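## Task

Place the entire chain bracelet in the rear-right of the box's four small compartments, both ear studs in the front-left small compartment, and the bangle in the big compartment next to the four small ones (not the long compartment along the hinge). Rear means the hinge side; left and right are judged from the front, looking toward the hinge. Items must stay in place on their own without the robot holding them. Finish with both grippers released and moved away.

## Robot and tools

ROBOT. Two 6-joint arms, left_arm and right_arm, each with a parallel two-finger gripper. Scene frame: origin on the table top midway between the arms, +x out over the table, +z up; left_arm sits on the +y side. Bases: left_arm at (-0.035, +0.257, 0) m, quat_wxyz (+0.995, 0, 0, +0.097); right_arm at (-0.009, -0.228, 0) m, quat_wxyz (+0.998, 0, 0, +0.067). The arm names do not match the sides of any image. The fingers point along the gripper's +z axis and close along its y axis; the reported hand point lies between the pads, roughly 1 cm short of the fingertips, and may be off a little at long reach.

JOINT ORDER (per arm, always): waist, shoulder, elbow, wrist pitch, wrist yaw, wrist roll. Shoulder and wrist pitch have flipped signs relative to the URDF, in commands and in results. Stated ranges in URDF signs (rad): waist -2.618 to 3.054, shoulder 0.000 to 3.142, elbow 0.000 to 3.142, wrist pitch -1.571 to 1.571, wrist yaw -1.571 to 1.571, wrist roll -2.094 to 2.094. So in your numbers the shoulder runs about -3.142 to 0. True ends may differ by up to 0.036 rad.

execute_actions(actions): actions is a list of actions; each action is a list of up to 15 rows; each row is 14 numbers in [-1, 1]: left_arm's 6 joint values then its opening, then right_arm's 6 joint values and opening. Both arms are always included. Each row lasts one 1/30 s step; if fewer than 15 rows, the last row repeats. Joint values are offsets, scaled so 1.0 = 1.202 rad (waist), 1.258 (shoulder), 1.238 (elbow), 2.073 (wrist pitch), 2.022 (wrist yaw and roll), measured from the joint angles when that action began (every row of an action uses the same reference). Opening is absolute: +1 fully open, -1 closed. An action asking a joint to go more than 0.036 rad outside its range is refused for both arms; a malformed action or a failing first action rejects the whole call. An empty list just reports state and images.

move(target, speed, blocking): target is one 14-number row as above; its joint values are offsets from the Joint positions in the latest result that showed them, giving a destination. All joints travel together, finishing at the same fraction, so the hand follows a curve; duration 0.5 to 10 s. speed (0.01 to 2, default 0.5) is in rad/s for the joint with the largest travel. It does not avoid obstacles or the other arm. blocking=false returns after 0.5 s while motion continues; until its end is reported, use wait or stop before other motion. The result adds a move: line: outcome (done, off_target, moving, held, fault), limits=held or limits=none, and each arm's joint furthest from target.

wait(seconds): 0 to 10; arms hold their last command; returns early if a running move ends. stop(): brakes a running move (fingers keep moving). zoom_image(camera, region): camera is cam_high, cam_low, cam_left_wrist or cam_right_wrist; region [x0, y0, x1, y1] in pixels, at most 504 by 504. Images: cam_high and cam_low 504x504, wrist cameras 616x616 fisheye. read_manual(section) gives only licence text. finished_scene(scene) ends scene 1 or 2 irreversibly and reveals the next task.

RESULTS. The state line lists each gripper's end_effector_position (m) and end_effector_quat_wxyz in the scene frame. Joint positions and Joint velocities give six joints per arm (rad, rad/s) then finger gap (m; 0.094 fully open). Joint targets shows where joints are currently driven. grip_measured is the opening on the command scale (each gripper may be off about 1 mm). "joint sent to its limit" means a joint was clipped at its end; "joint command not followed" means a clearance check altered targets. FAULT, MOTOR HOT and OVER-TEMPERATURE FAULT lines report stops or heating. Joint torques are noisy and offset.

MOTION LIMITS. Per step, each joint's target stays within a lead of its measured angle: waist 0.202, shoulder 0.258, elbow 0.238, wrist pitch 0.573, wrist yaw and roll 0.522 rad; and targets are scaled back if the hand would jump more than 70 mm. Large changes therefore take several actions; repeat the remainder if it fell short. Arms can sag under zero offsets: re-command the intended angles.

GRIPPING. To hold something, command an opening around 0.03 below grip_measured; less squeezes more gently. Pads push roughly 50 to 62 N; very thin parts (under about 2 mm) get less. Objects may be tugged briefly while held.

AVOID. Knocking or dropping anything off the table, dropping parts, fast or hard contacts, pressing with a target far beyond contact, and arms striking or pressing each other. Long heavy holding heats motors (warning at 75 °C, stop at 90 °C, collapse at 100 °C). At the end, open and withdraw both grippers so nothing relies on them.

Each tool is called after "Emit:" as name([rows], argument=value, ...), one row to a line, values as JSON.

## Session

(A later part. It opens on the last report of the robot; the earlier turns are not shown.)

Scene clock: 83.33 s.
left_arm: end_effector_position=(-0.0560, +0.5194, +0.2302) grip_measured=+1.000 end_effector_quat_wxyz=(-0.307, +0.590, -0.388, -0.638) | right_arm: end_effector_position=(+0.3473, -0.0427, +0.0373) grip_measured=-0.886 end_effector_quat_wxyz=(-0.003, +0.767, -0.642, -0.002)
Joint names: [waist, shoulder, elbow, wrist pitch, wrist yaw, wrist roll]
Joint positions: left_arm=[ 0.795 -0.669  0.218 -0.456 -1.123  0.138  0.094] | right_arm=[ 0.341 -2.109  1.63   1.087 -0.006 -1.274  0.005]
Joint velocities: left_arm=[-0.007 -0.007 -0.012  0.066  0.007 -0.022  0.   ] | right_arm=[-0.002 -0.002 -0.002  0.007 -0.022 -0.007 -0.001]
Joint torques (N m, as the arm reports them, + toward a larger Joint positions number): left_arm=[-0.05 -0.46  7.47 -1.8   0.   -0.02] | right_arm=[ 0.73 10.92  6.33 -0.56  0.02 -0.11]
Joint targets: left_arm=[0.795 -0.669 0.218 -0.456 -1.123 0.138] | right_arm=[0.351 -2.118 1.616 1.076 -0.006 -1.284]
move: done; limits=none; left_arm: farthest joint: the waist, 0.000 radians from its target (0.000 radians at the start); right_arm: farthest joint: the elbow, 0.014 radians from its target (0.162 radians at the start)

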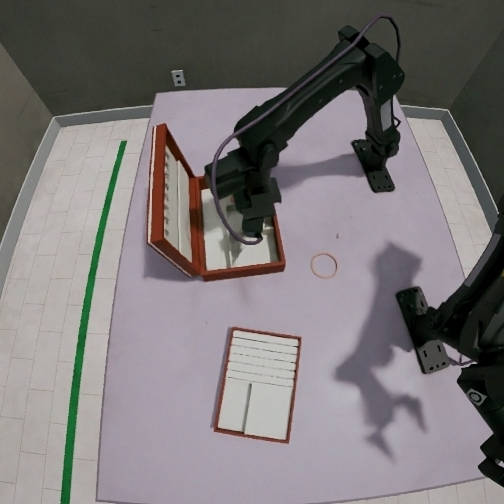

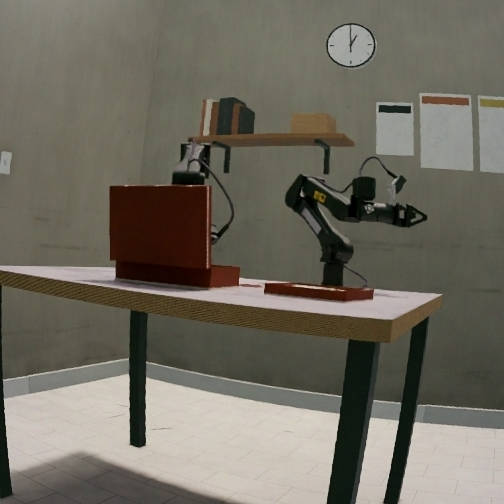

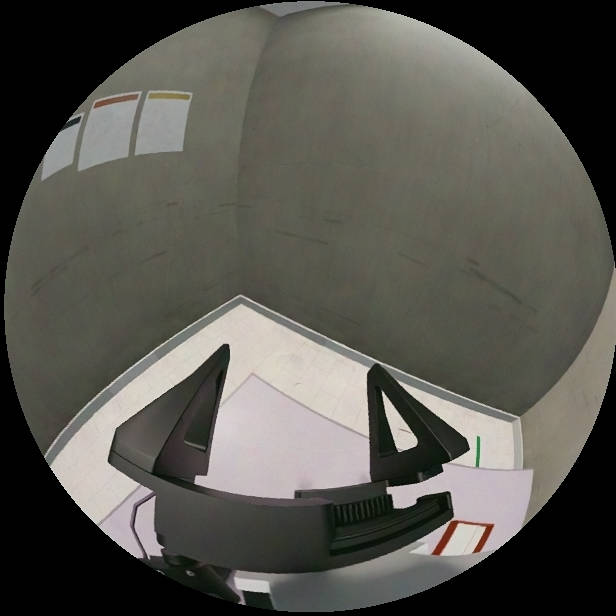

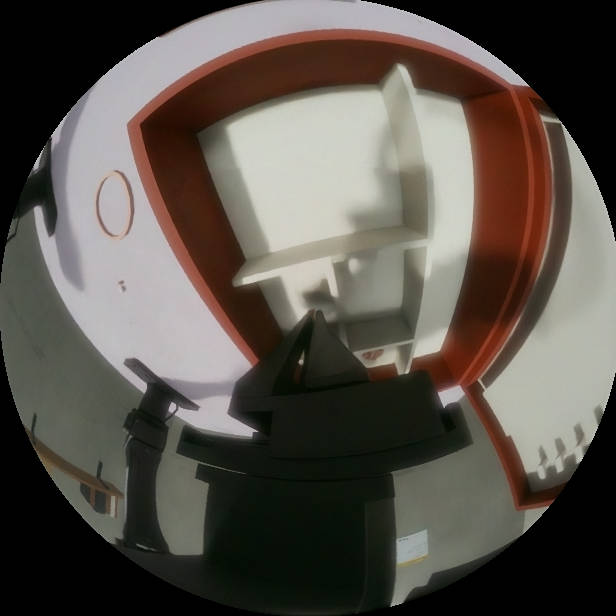

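Emit:
execute_actions([
  [[0,0,0,0,0,0,1,0,0,-0.03,-0.014,0,0,-0.9]],
  [[0,0,0,0,0,0,1,0,0,0,0,0,0,-0.72]],
])

Emit:
move(target=[0,0,0,0,0,0,1,0,0.03,0.27,0.17,0,0,-0.72], speed=0.5)

Scene clock: 90.57 s.
left_arm: end_effector_position=(-0.0560, +0.5194, +0.2302) grip_measured=+1.000 end_effector_quat_wxyz=(-0.307, +0.590, -0.388, -0.638) | right_arm: end_effector_position=(+0.3447, -0.0439, +0.0318) grip_measured=-0.723 end_effector_quat_wxyz=(-0.001, +0.767, -0.641, -0.003)
Joint names: [waist, shoulder, elbow, wrist pitch, wrist yaw, wrist roll]
Joint positions: left_arm=[ 0.795 -0.669  0.218 -0.456 -1.123  0.138  0.094] | right_arm=[ 0.341 -2.109  1.607  1.071 -0.006 -1.274  0.013]
Joint velocities: left_arm=[-0.002  0.012  0.002 -0.022 -0.022 -0.066  0.   ] | right_arm=[-0.007  0.007  0.007 -0.066 -0.007 -0.007  0.001]
Joint torques (N m, as the arm reports them, + toward a larger Joint positions number): left_arm=[ 0.   -0.46  7.53 -1.78  0.01  0.  ] | right_arm=[-0.07 11.69  7.71 -0.44  0.03 -0.01]
Joint targets: left_arm=[0.795 -0.669 0.218 -0.456 -1.123 0.138] | right_arm=[0.341 -2.109 1.607 1.071 -0.006 -1.274]

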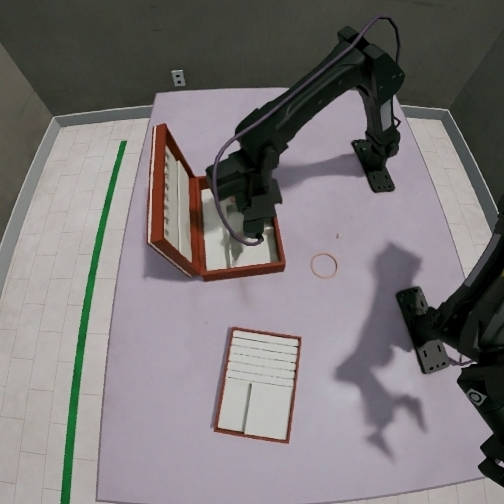

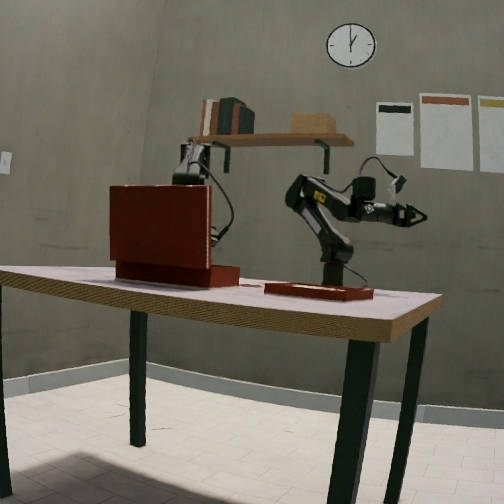

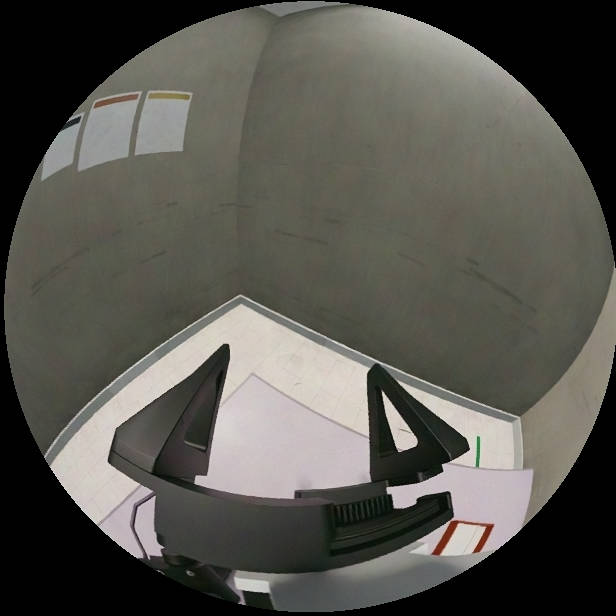

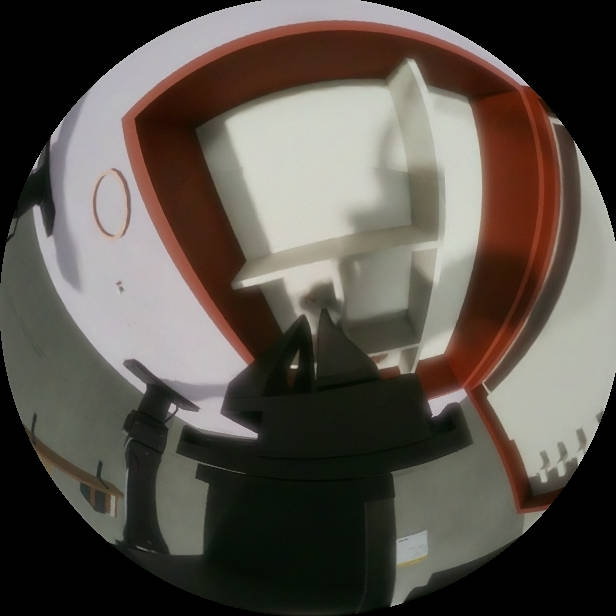

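Scene clock: 92.07 s.
left_arm: end_effector_position=(-0.0560, +0.5194, +0.2302) grip_measured=+1.000 end_effector_quat_wxyz=(-0.307, +0.590, -0.388, -0.638) | right_arm: end_effector_position=(+0.3486, -0.0420, +0.1236) grip_measured=-0.723 end_effector_quat_wxyz=(-0.008, +0.767, -0.641, +0.000)
Joint names: [waist, shoulder, elbow, wrist pitch, wrist yaw, wrist roll]
Joint positions: left_arm=[ 0.795 -0.669  0.218 -0.456 -1.123  0.138  0.094] | right_arm=[ 0.341 -2.077  1.925  1.404 -0.006 -1.274  0.013]
Joint velocities: left_arm=[-0.012  0.022 -0.007  0.051  0.051  0.066  0.   ] | right_arm=[-0.002  0.012 -0.012  0.081 -0.051  0.007  0.   ]
Joint torques (N m, as the arm reports them, + toward a larger Joint positions number): left_arm=[-0.04 -0.44  7.52 -1.8   0.02 -0.04] | right_arm=[-0.03 11.99  9.37 -0.28  0.   -0.02]
Joint targets: left_arm=[0.795 -0.669 0.218 -0.456 -1.123 0.138] | right_arm=[0.341 -2.071 1.942 1.423 -0.006 -1.274]
move: done; limits=none; left_arm: farthest joint: the waist, 0.000 radians from its target (0.000 radians at the start); right_arm: farthest joint: the wrist pitch, 0.019 radians from its target (0.353 radians at the start)

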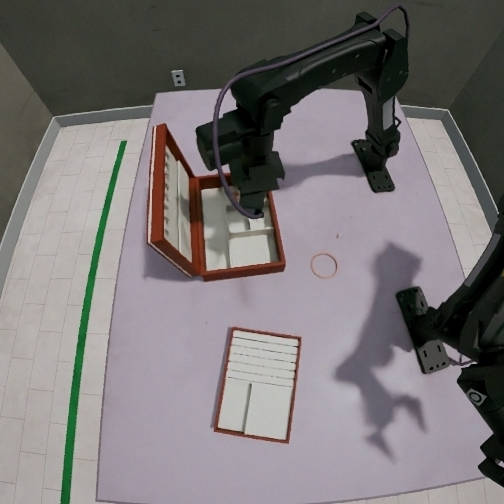

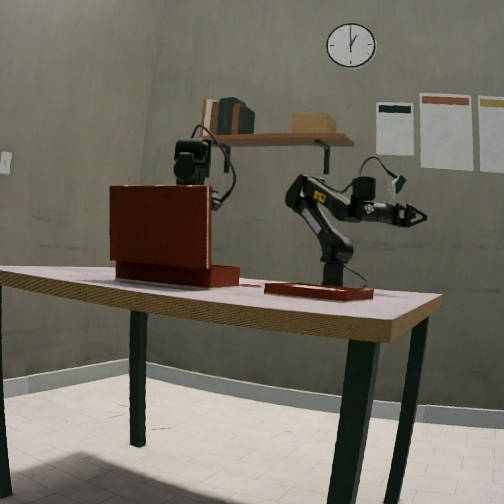

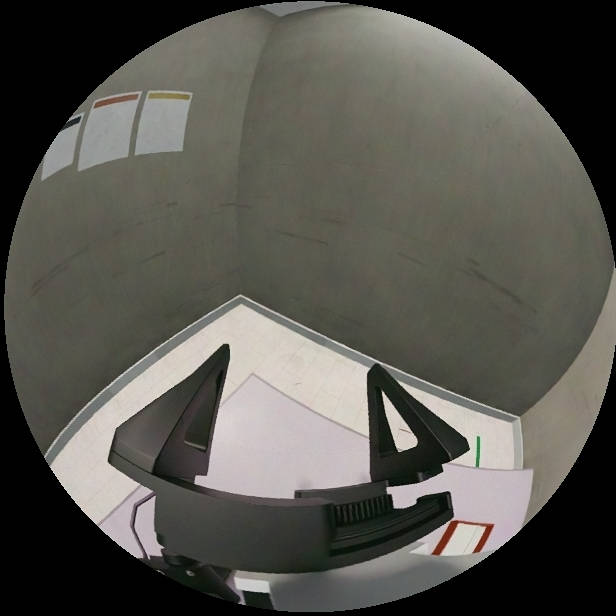

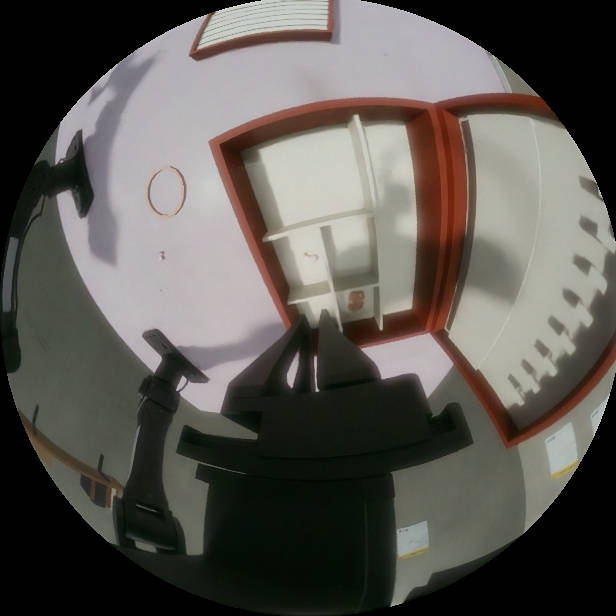

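Emit:
move(target=[0,0,0,0,0,0,1,0.438,0.346,-0.727,-0.223,0,0.551,-0.55], speed=0.7)

Emit:
zoom_image(camera="cam_right_wrist", region=[240,220,380,360])

Scene clock: 97.10 s.
left_arm: end_effector_position=(-0.0560, +0.5194, +0.2302) grip_measured=+1.000 end_effector_quat_wxyz=(-0.307, +0.590, -0.388, -0.638) | right_arm: end_effector_position=(+0.1399, +0.0043, +0.0393) grip_measured=-0.553 end_effector_quat_wxyz=(-0.004, -0.550, +0.835, +0.001)
Joint names: [waist, shoulder, elbow, wrist pitch, wrist yaw, wrist roll]
Joint positions: left_arm=[ 0.795 -0.669  0.218 -0.456 -1.123  0.138  0.094] | right_arm=[ 0.862 -1.66   1.039  0.957 -0.005 -0.17   0.021]
Joint velocities: left_arm=[-0.002  0.007  0.002  0.051 -0.007 -0.037  0.   ] | right_arm=[-0.007  0.007  0.007 -0.007 -0.022  0.007  0.002]
Joint torques (N m, as the arm reports them, + toward a larger Joint positions number): left_arm=[ 0.02 -0.41  7.48 -1.8  -0.01 -0.02] | right_arm=[ 0.47  8.78  6.11 -0.6   0.01  0.07]
Joint targets: left_arm=[0.795 -0.669 0.218 -0.456 -1.123 0.138] | right_arm=[0.867 -1.641 1.025 0.942 -0.006 -0.160]
move: done; limits=none; left_arm: farthest joint: the waist, 0.000 radians from its target (0.000 radians at the start); right_arm: farthest joint: the shoulder, 0.019 radians from its target (0.435 radians at the start)

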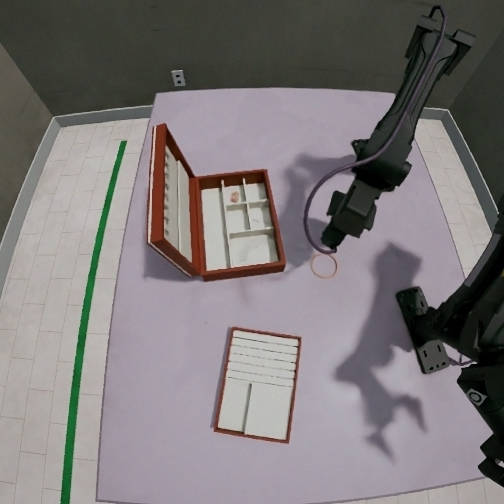

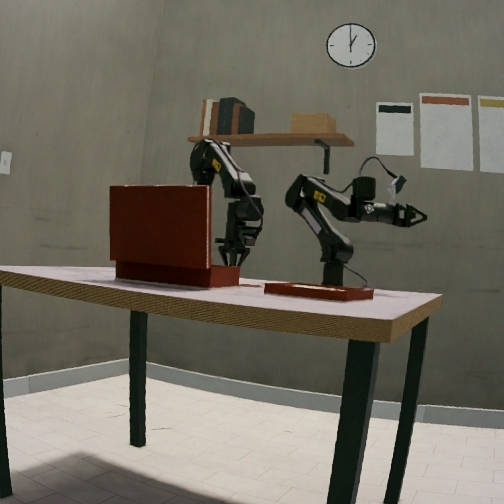

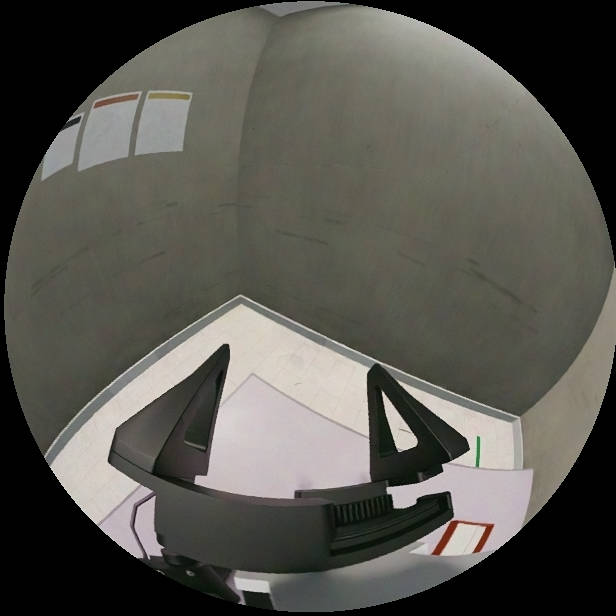

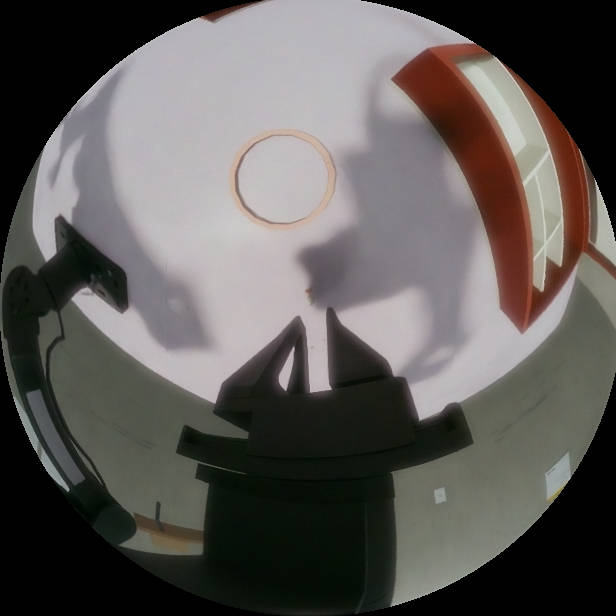

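Region (240, 220, 380, 360) of cam_right_wrist's 616x616 image, scaled by 3.600, with more detail than that image has.

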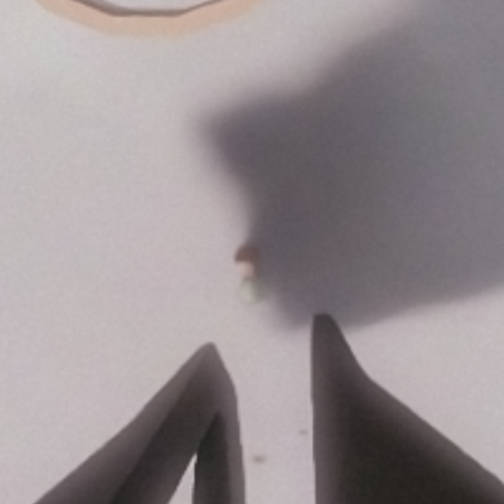

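Emit:
move(target=[0,0,0,0,0,0,1,0,-0.052,-0.063,-0.066,0,0,-0.55], speed=0.15)

Emit:
execute_actions([
  [[0,0,0,0,0,0,1,0,0,-0.02,0,0,0,-0.6]],
  [[0,0,0,0,0,0,1,0,0,-0.015,0,0,0,-0.8]],
  [[0,0,0,0,0,0,1,0,0,-0.015,0,0,0,-0.9]],
])

Scene clock: 101.67 s.
left_arm: end_effector_position=(-0.0560, +0.5194, +0.2302) grip_measured=+1.000 end_effector_quat_wxyz=(-0.307, +0.590, -0.388, -0.638) | right_arm: end_effector_position=(+0.1408, +0.0057, +0.0119) grip_measured=-0.553 end_effector_quat_wxyz=(-0.004, -0.550, +0.835, +0.001)
Joint names: [waist, shoulder, elbow, wrist pitch, wrist yaw, wrist roll]
Joint positions: left_arm=[ 0.795 -0.669  0.218 -0.456 -1.123  0.138  0.094] | right_arm=[ 0.862 -1.712  0.978  0.844 -0.005 -0.17   0.021]
Joint velocities: left_arm=[ 0.002  0.002 -0.002 -0.022 -0.007 -0.066  0.   ] | right_arm=[-0.007  0.017 -0.002  0.037 -0.022  0.007 -0.   ]
Joint torques (N m, as the arm reports them, + toward a larger Joint positions number): left_arm=[-0.02 -0.43  7.47 -1.8   0.   -0.02] | right_arm=[ 0.08  6.33  5.5  -0.71  0.01 -0.04]
Joint targets: left_arm=[0.795 -0.669 0.218 -0.456 -1.123 0.138] | right_arm=[0.862 -1.726 0.961 0.820 -0.005 -0.171]
move: off_target (right_arm); limits=none; left_arm: farthest joint: the waist, 0.000 radians from its target (0.000 radians at the start); right_arm: farthest joint: the wrist pitch, 0.023 radians from its target (0.136 radians at the start)

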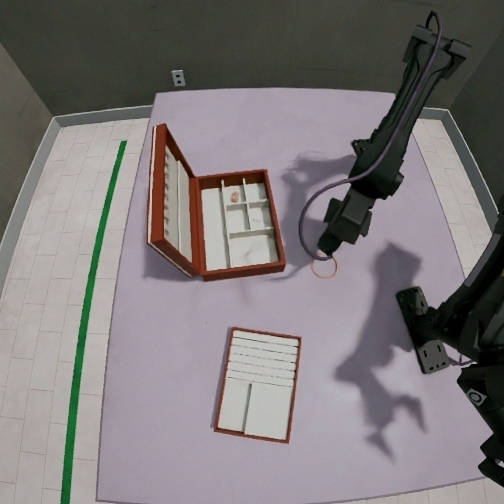

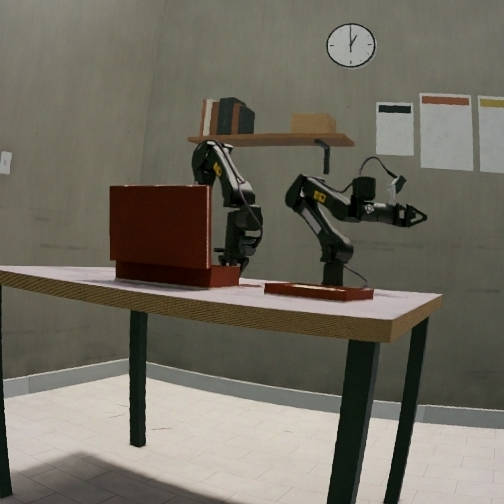

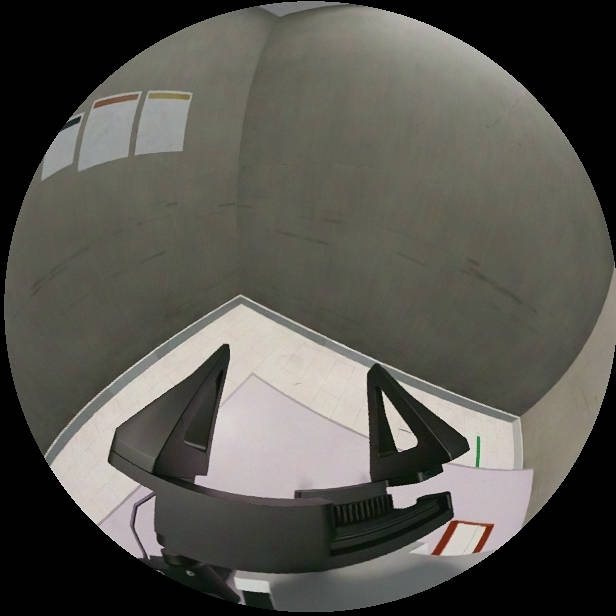

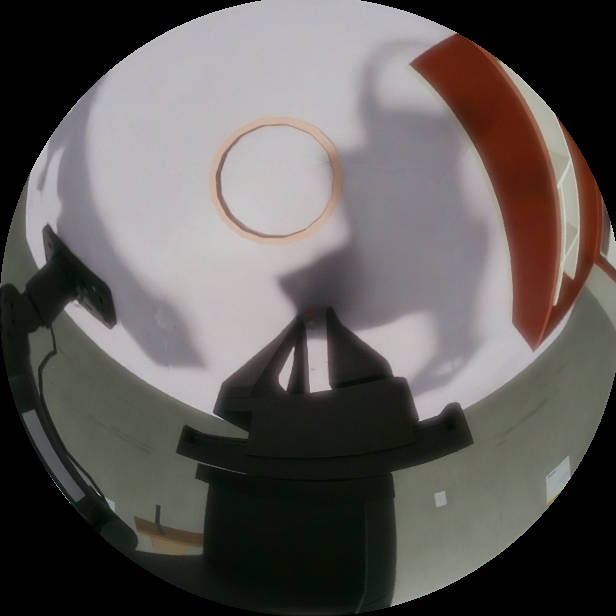

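Scene clock: 103.17 s.
left_arm: end_effector_position=(-0.0560, +0.5194, +0.2302) grip_measured=+1.000 end_effector_quat_wxyz=(-0.307, +0.590, -0.388, -0.638) | right_arm: end_effector_position=(+0.1408, +0.0057, +0.0119) grip_measured=-0.893 end_effector_quat_wxyz=(-0.004, -0.550, +0.835, +0.001)
Joint names: [waist, shoulder, elbow, wrist pitch, wrist yaw, wrist roll]
Joint positions: left_arm=[ 0.795 -0.669  0.218 -0.456 -1.123  0.138  0.094] | right_arm=[ 0.862 -1.712  0.978  0.844 -0.005 -0.17   0.005]
Joint velocities: left_arm=[ 0.007  0.022  0.017  0.037  0.022 -0.007  0.   ] | right_arm=[ 0.002 -0.007 -0.007 -0.051  0.051  0.037  0.   ]
Joint torques (N m, as the arm reports them, + toward a larger Joint positions number): left_arm=[-0.07 -0.43  7.55 -1.77  0.   -0.02] | right_arm=[-0.04  7.44  5.28 -0.42  0.03 -0.02]
Joint targets: left_arm=[0.795 -0.669 0.218 -0.456 -1.123 0.138] | right_arm=[0.862 -1.712 0.959 0.844 -0.005 -0.170]

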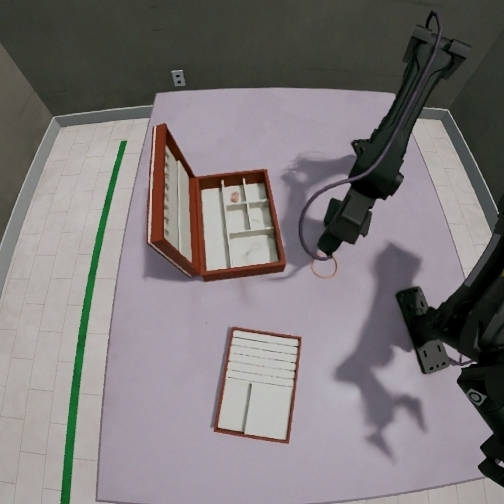

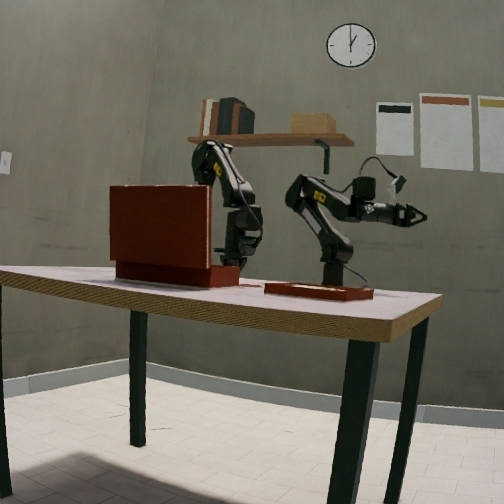

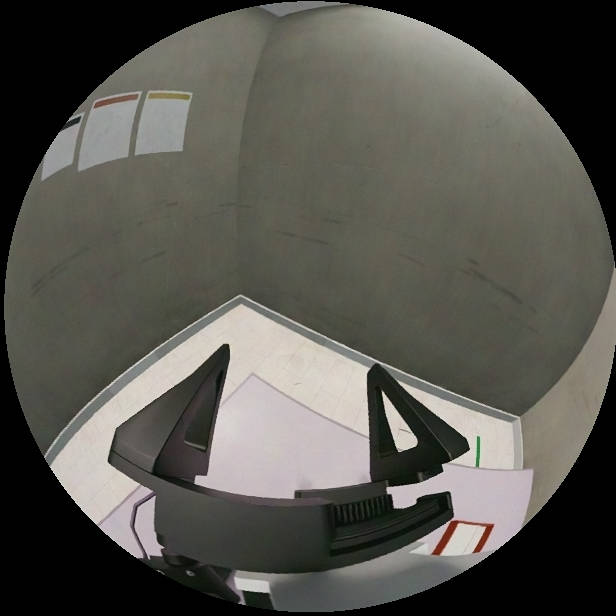

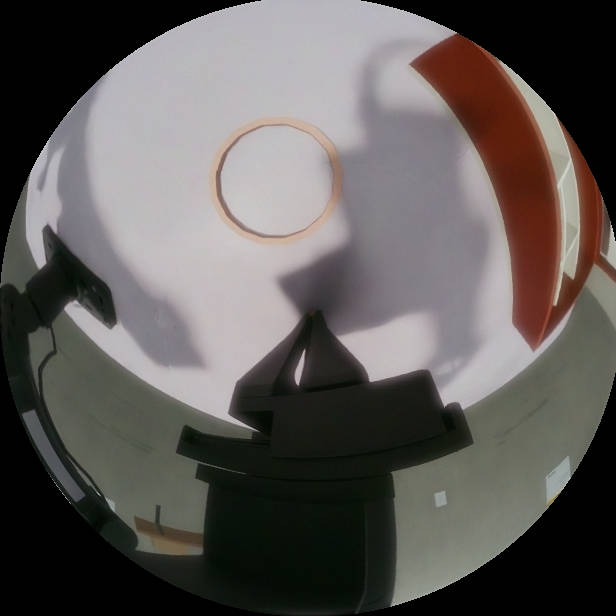

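Emit:
move(target=[0,0,0,0,0,0,1,0,0.03,0.32,0.21,0,0,-0.92], speed=0.5)

Scene clock: 106.97 s.
left_arm: end_effector_position=(-0.0560, +0.5194, +0.2302) grip_measured=+1.000 end_effector_quat_wxyz=(-0.307, +0.590, -0.388, -0.638) | right_arm: end_effector_position=(+0.1508, +0.0212, +0.1103) grip_measured=-0.910 end_effector_quat_wxyz=(-0.011, -0.550, +0.835, -0.002)
Joint names: [waist, shoulder, elbow, wrist pitch, wrist yaw, wrist roll]
Joint positions: left_arm=[ 0.795 -0.669  0.218 -0.456 -1.123  0.138  0.094] | right_arm=[ 0.862 -1.686  1.357  1.264 -0.005 -0.17   0.004]
Joint velocities: left_arm=[ 0.002 -0.012 -0.032 -0.022 -0.022 -0.037  0.   ] | right_arm=[-0.002  0.007 -0.007 -0.037 -0.037 -0.022 -0.001]
Joint torques (N m, as the arm reports them, + toward a larger Joint positions number): left_arm=[ 0.   -0.46  7.5  -1.79  0.02 -0.02] | right_arm=[ 0.05  8.8   9.35 -0.26  0.04 -0.03]
Joint targets: left_arm=[0.795 -0.669 0.218 -0.456 -1.123 0.138] | right_arm=[0.862 -1.674 1.374 1.279 -0.005 -0.170]
move: done; limits=none; left_arm: farthest joint: the waist, 0.000 radians from its target (0.000 radians at the start); right_arm: farthest joint: the elbow, 0.017 radians from its target (0.396 radians at the start)

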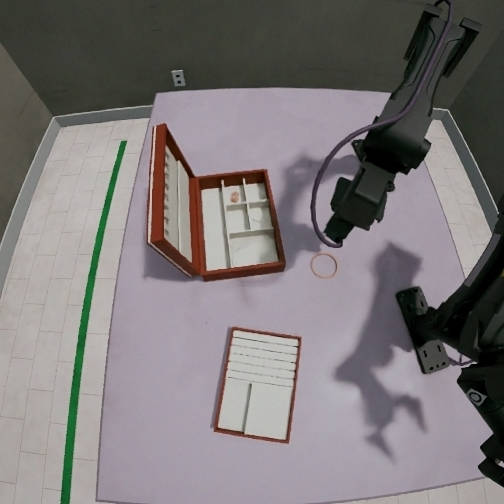

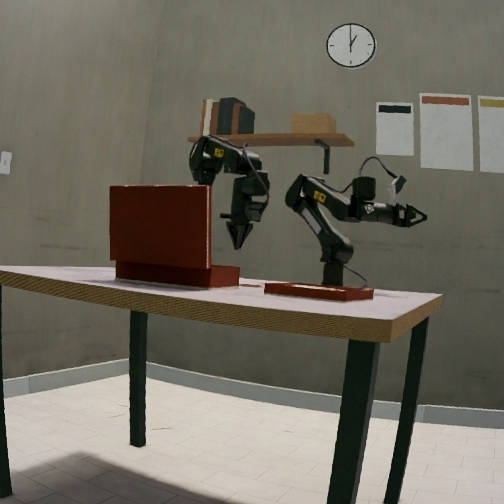

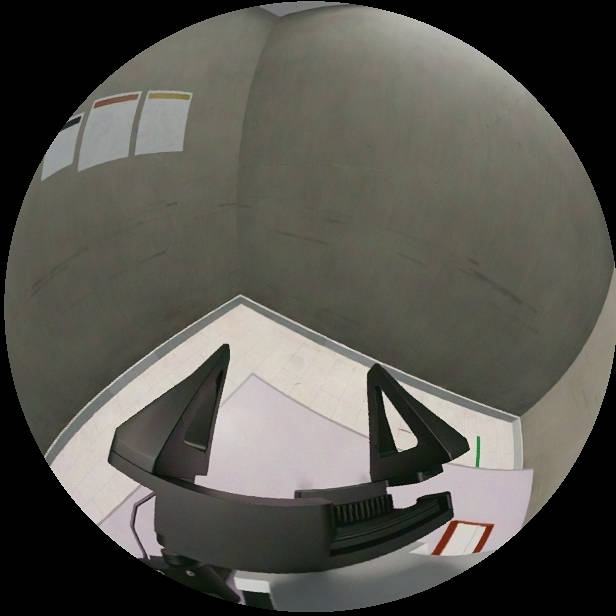

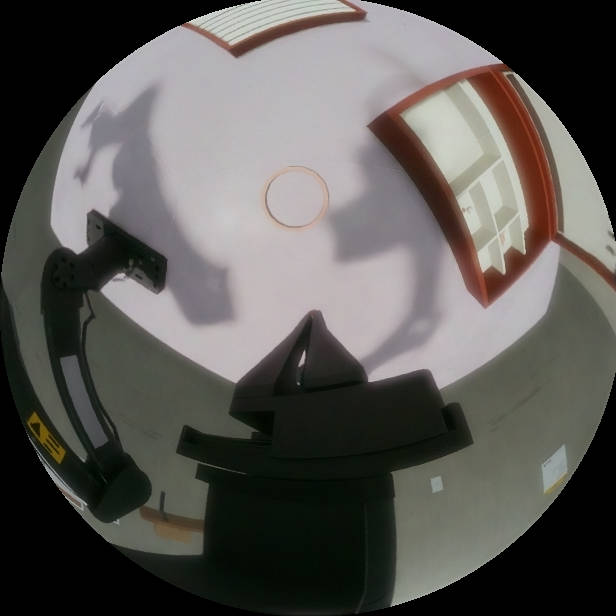

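Emit:
execute_actions(actions=[])

Scene clock: 117.93 s.
left_arm: end_effector_position=(-0.0560, +0.5194, +0.2302) grip_measured=+1.000 end_effector_quat_wxyz=(-0.307, +0.590, -0.388, -0.638) | right_arm: end_effector_position=(+0.1508, +0.0211, +0.1103) grip_measured=-0.910 end_effector_quat_wxyz=(-0.011, -0.550, +0.835, -0.002)
Joint names: [waist, shoulder, elbow, wrist pitch, wrist yaw, wrist roll]
Joint positions: left_arm=[ 0.795 -0.669  0.218 -0.456 -1.123  0.138  0.094] | right_arm=[ 0.862 -1.686  1.357  1.265 -0.005 -0.17   0.004]
Joint velocities: left_arm=[-0.012 -0.012  0.002  0.022 -0.037 -0.037  0.   ] | right_arm=[ 0.002  0.007 -0.002  0.081  0.007  0.022 -0.001]
Joint torques (N m, as the arm reports them, + toward a larger Joint positions number): left_arm=[ 0.03 -0.43  7.45 -1.8   0.02 -0.02] | right_arm=[ 0.03  8.82  9.38 -0.2   0.02 -0.02]
Joint targets: left_arm=[0.795 -0.669 0.218 -0.456 -1.123 0.138] | right_arm=[0.862 -1.674 1.374 1.279 -0.005 -0.170]

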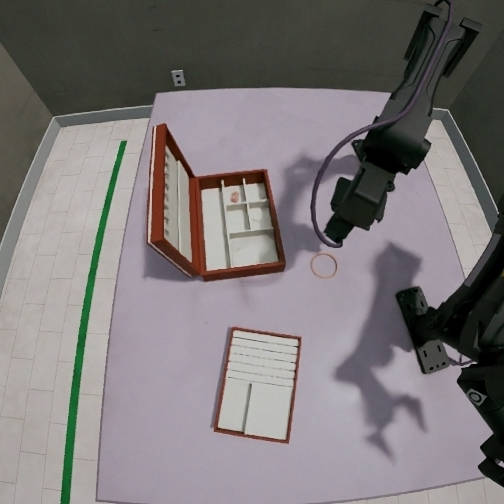

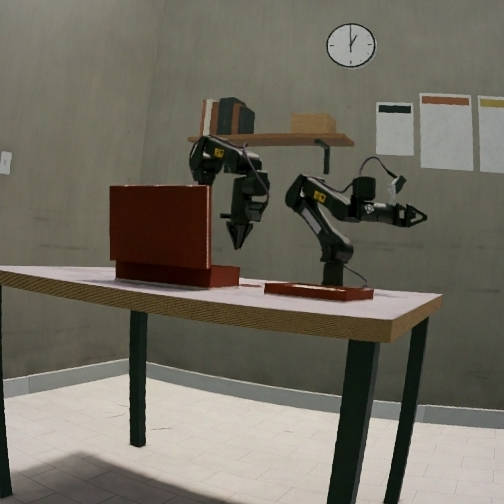

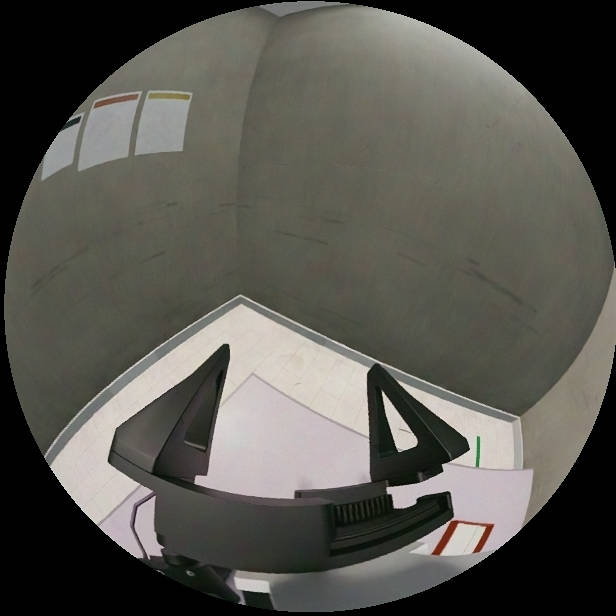

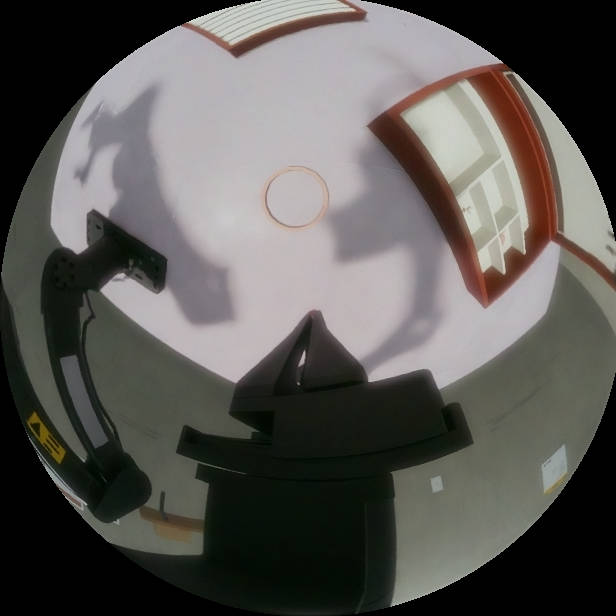

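Emit:
move(target=[0,0,0,0,0,0,1,-0.445,-0.311,0.47,0.07,0,-0.546,-0.92], speed=0.8)

Scene clock: 121.87 s.
left_arm: end_effector_position=(-0.0560, +0.5194, +0.2302) grip_measured=+1.000 end_effector_quat_wxyz=(-0.307, +0.590, -0.388, -0.638) | right_arm: end_effector_position=(+0.3527, -0.0473, +0.1265) grip_measured=-0.910 end_effector_quat_wxyz=(-0.016, +0.759, -0.651, +0.005)
Joint names: [waist, shoulder, elbow, wrist pitch, wrist yaw, wrist roll]
Joint positions: left_arm=[ 0.795 -0.669  0.218 -0.456 -1.123  0.138  0.094] | right_arm=[ 0.326 -2.064  1.917  1.391 -0.004 -1.264  0.004]
Joint velocities: left_arm=[ 0.012 -0.007  0.007 -0.081 -0.007 -0.022  0.   ] | right_arm=[-0.007 -0.012  0.017 -0.037 -0.022 -0.037 -0.001]
Joint torques (N m, as the arm reports them, + toward a larger Joint positions number): left_arm=[ 0.01 -0.45  7.49 -1.78  0.01 -0.01] | right_arm=[-0.01 10.25  9.93 -0.29  0.03 -0.08]
Joint targets: left_arm=[0.795 -0.669 0.218 -0.456 -1.123 0.138] | right_arm=[0.327 -2.077 1.939 1.410 -0.005 -1.274]
move: off_target (right_arm); limits=none; left_arm: farthest joint: the waist, 0.000 radians from its target (0.000 radians at the start); right_arm: farthest joint: the elbow, 0.022 radians from its target (0.582 radians at the start)

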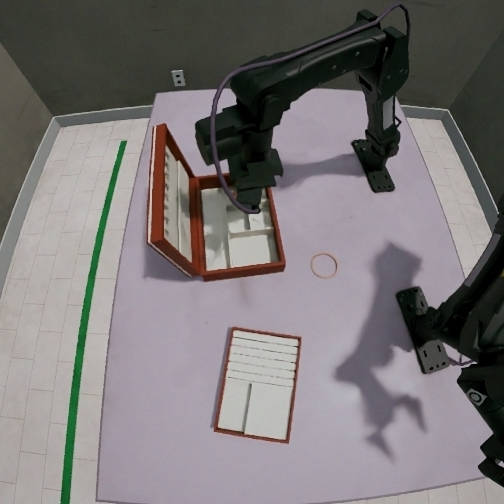

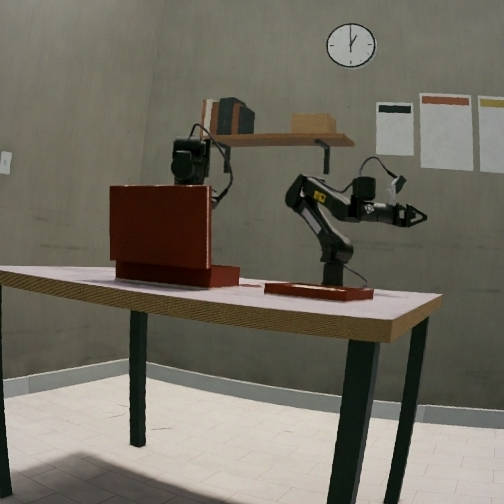

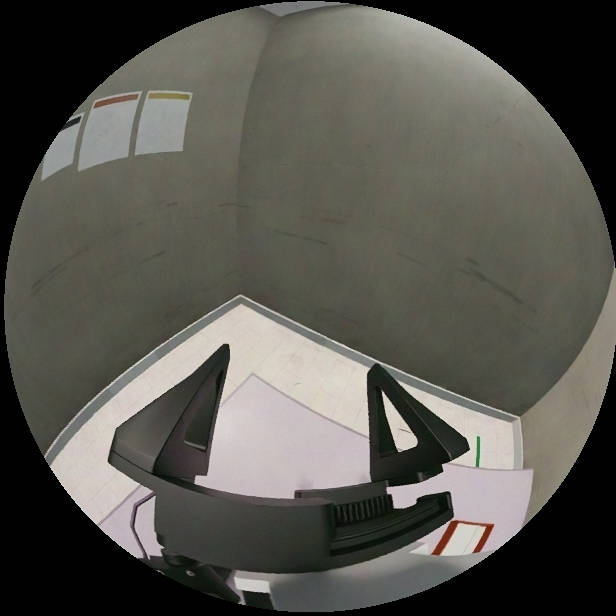

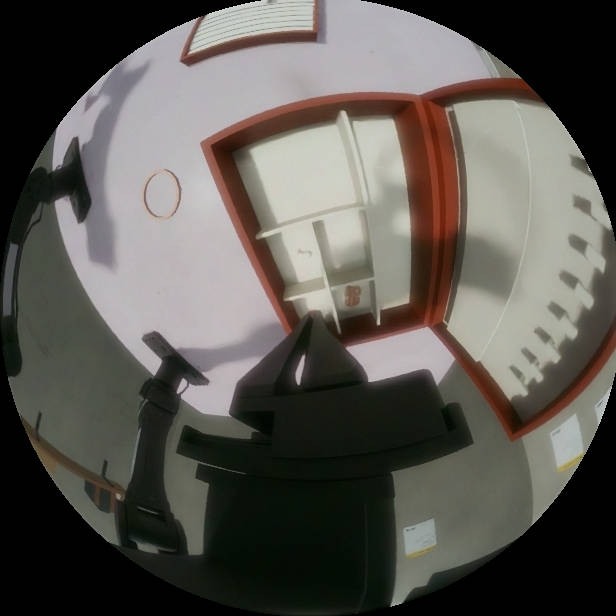

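Emit:
move(target=[0,0,0,0,0,0,1,0,-0.033,-0.25,-0.155,0,0,-0.92], speed=0.3)

Scene clock: 125.60 s.
left_arm: end_effector_position=(-0.0560, +0.5194, +0.2302) grip_measured=+1.000 end_effector_quat_wxyz=(-0.307, +0.590, -0.388, -0.638) | right_arm: end_effector_position=(+0.3502, -0.0485, +0.0405) grip_measured=-0.910 end_effector_quat_wxyz=(-0.008, +0.759, -0.651, +0.001)
Joint names: [waist, shoulder, elbow, wrist pitch, wrist yaw, wrist roll]
Joint positions: left_arm=[ 0.795 -0.669  0.218 -0.456 -1.123  0.138  0.094] | right_arm=[ 0.326 -2.095  1.621  1.082 -0.004 -1.264  0.004]
Joint velocities: left_arm=[-0.002  0.007 -0.017  0.022  0.037 -0.037  0.   ] | right_arm=[ 0.007 -0.002  0.002  0.037 -0.051  0.081  0.   ]
Joint torques (N m, as the arm reports them, + toward a larger Joint positions number): left_arm=[-0.03 -0.43  7.46 -1.78  0.02  0.  ] | right_arm=[ 0.02 10.82  6.36 -0.6   0.04  0.01]
Joint targets: left_arm=[0.795 -0.669 0.218 -0.456 -1.123 0.138] | right_arm=[0.326 -2.105 1.608 1.070 -0.004 -1.264]
move: done; limits=none; left_arm: farthest joint: the waist, 0.000 radians from its target (0.000 radians at the start); right_arm: farthest joint: the elbow, 0.014 radians from its target (0.310 radians at the start)

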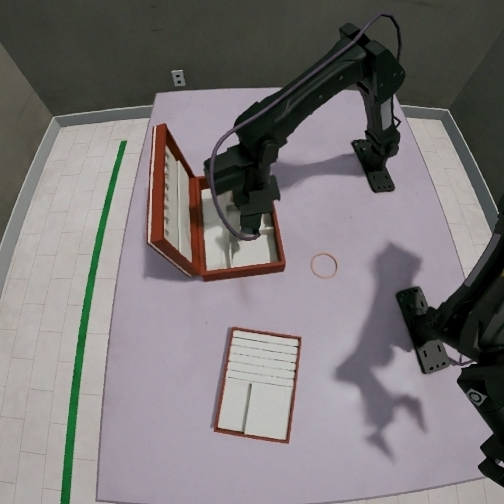

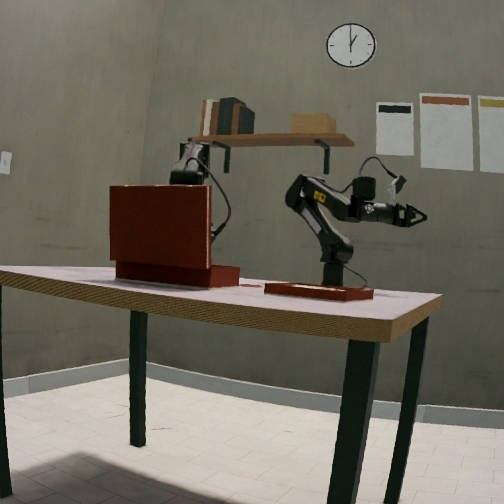

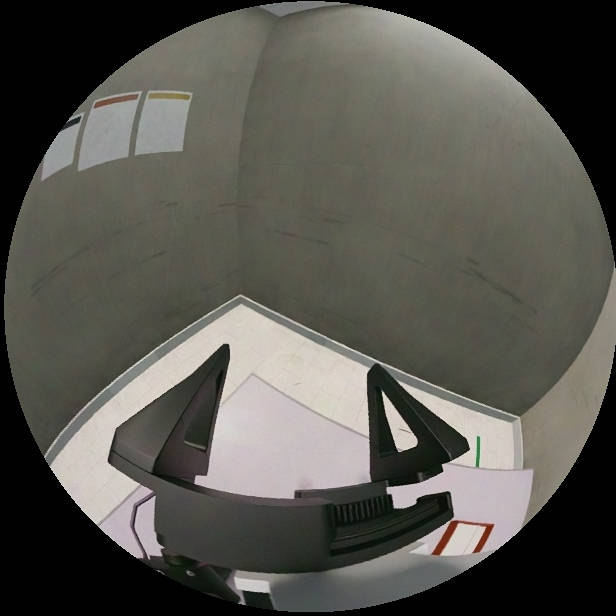

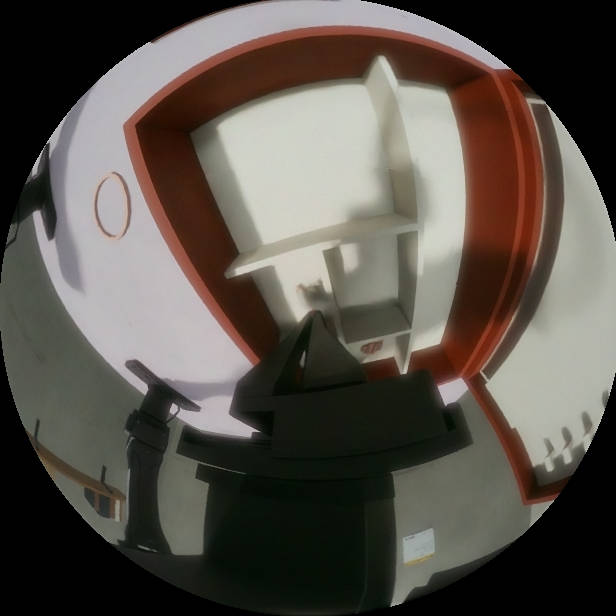

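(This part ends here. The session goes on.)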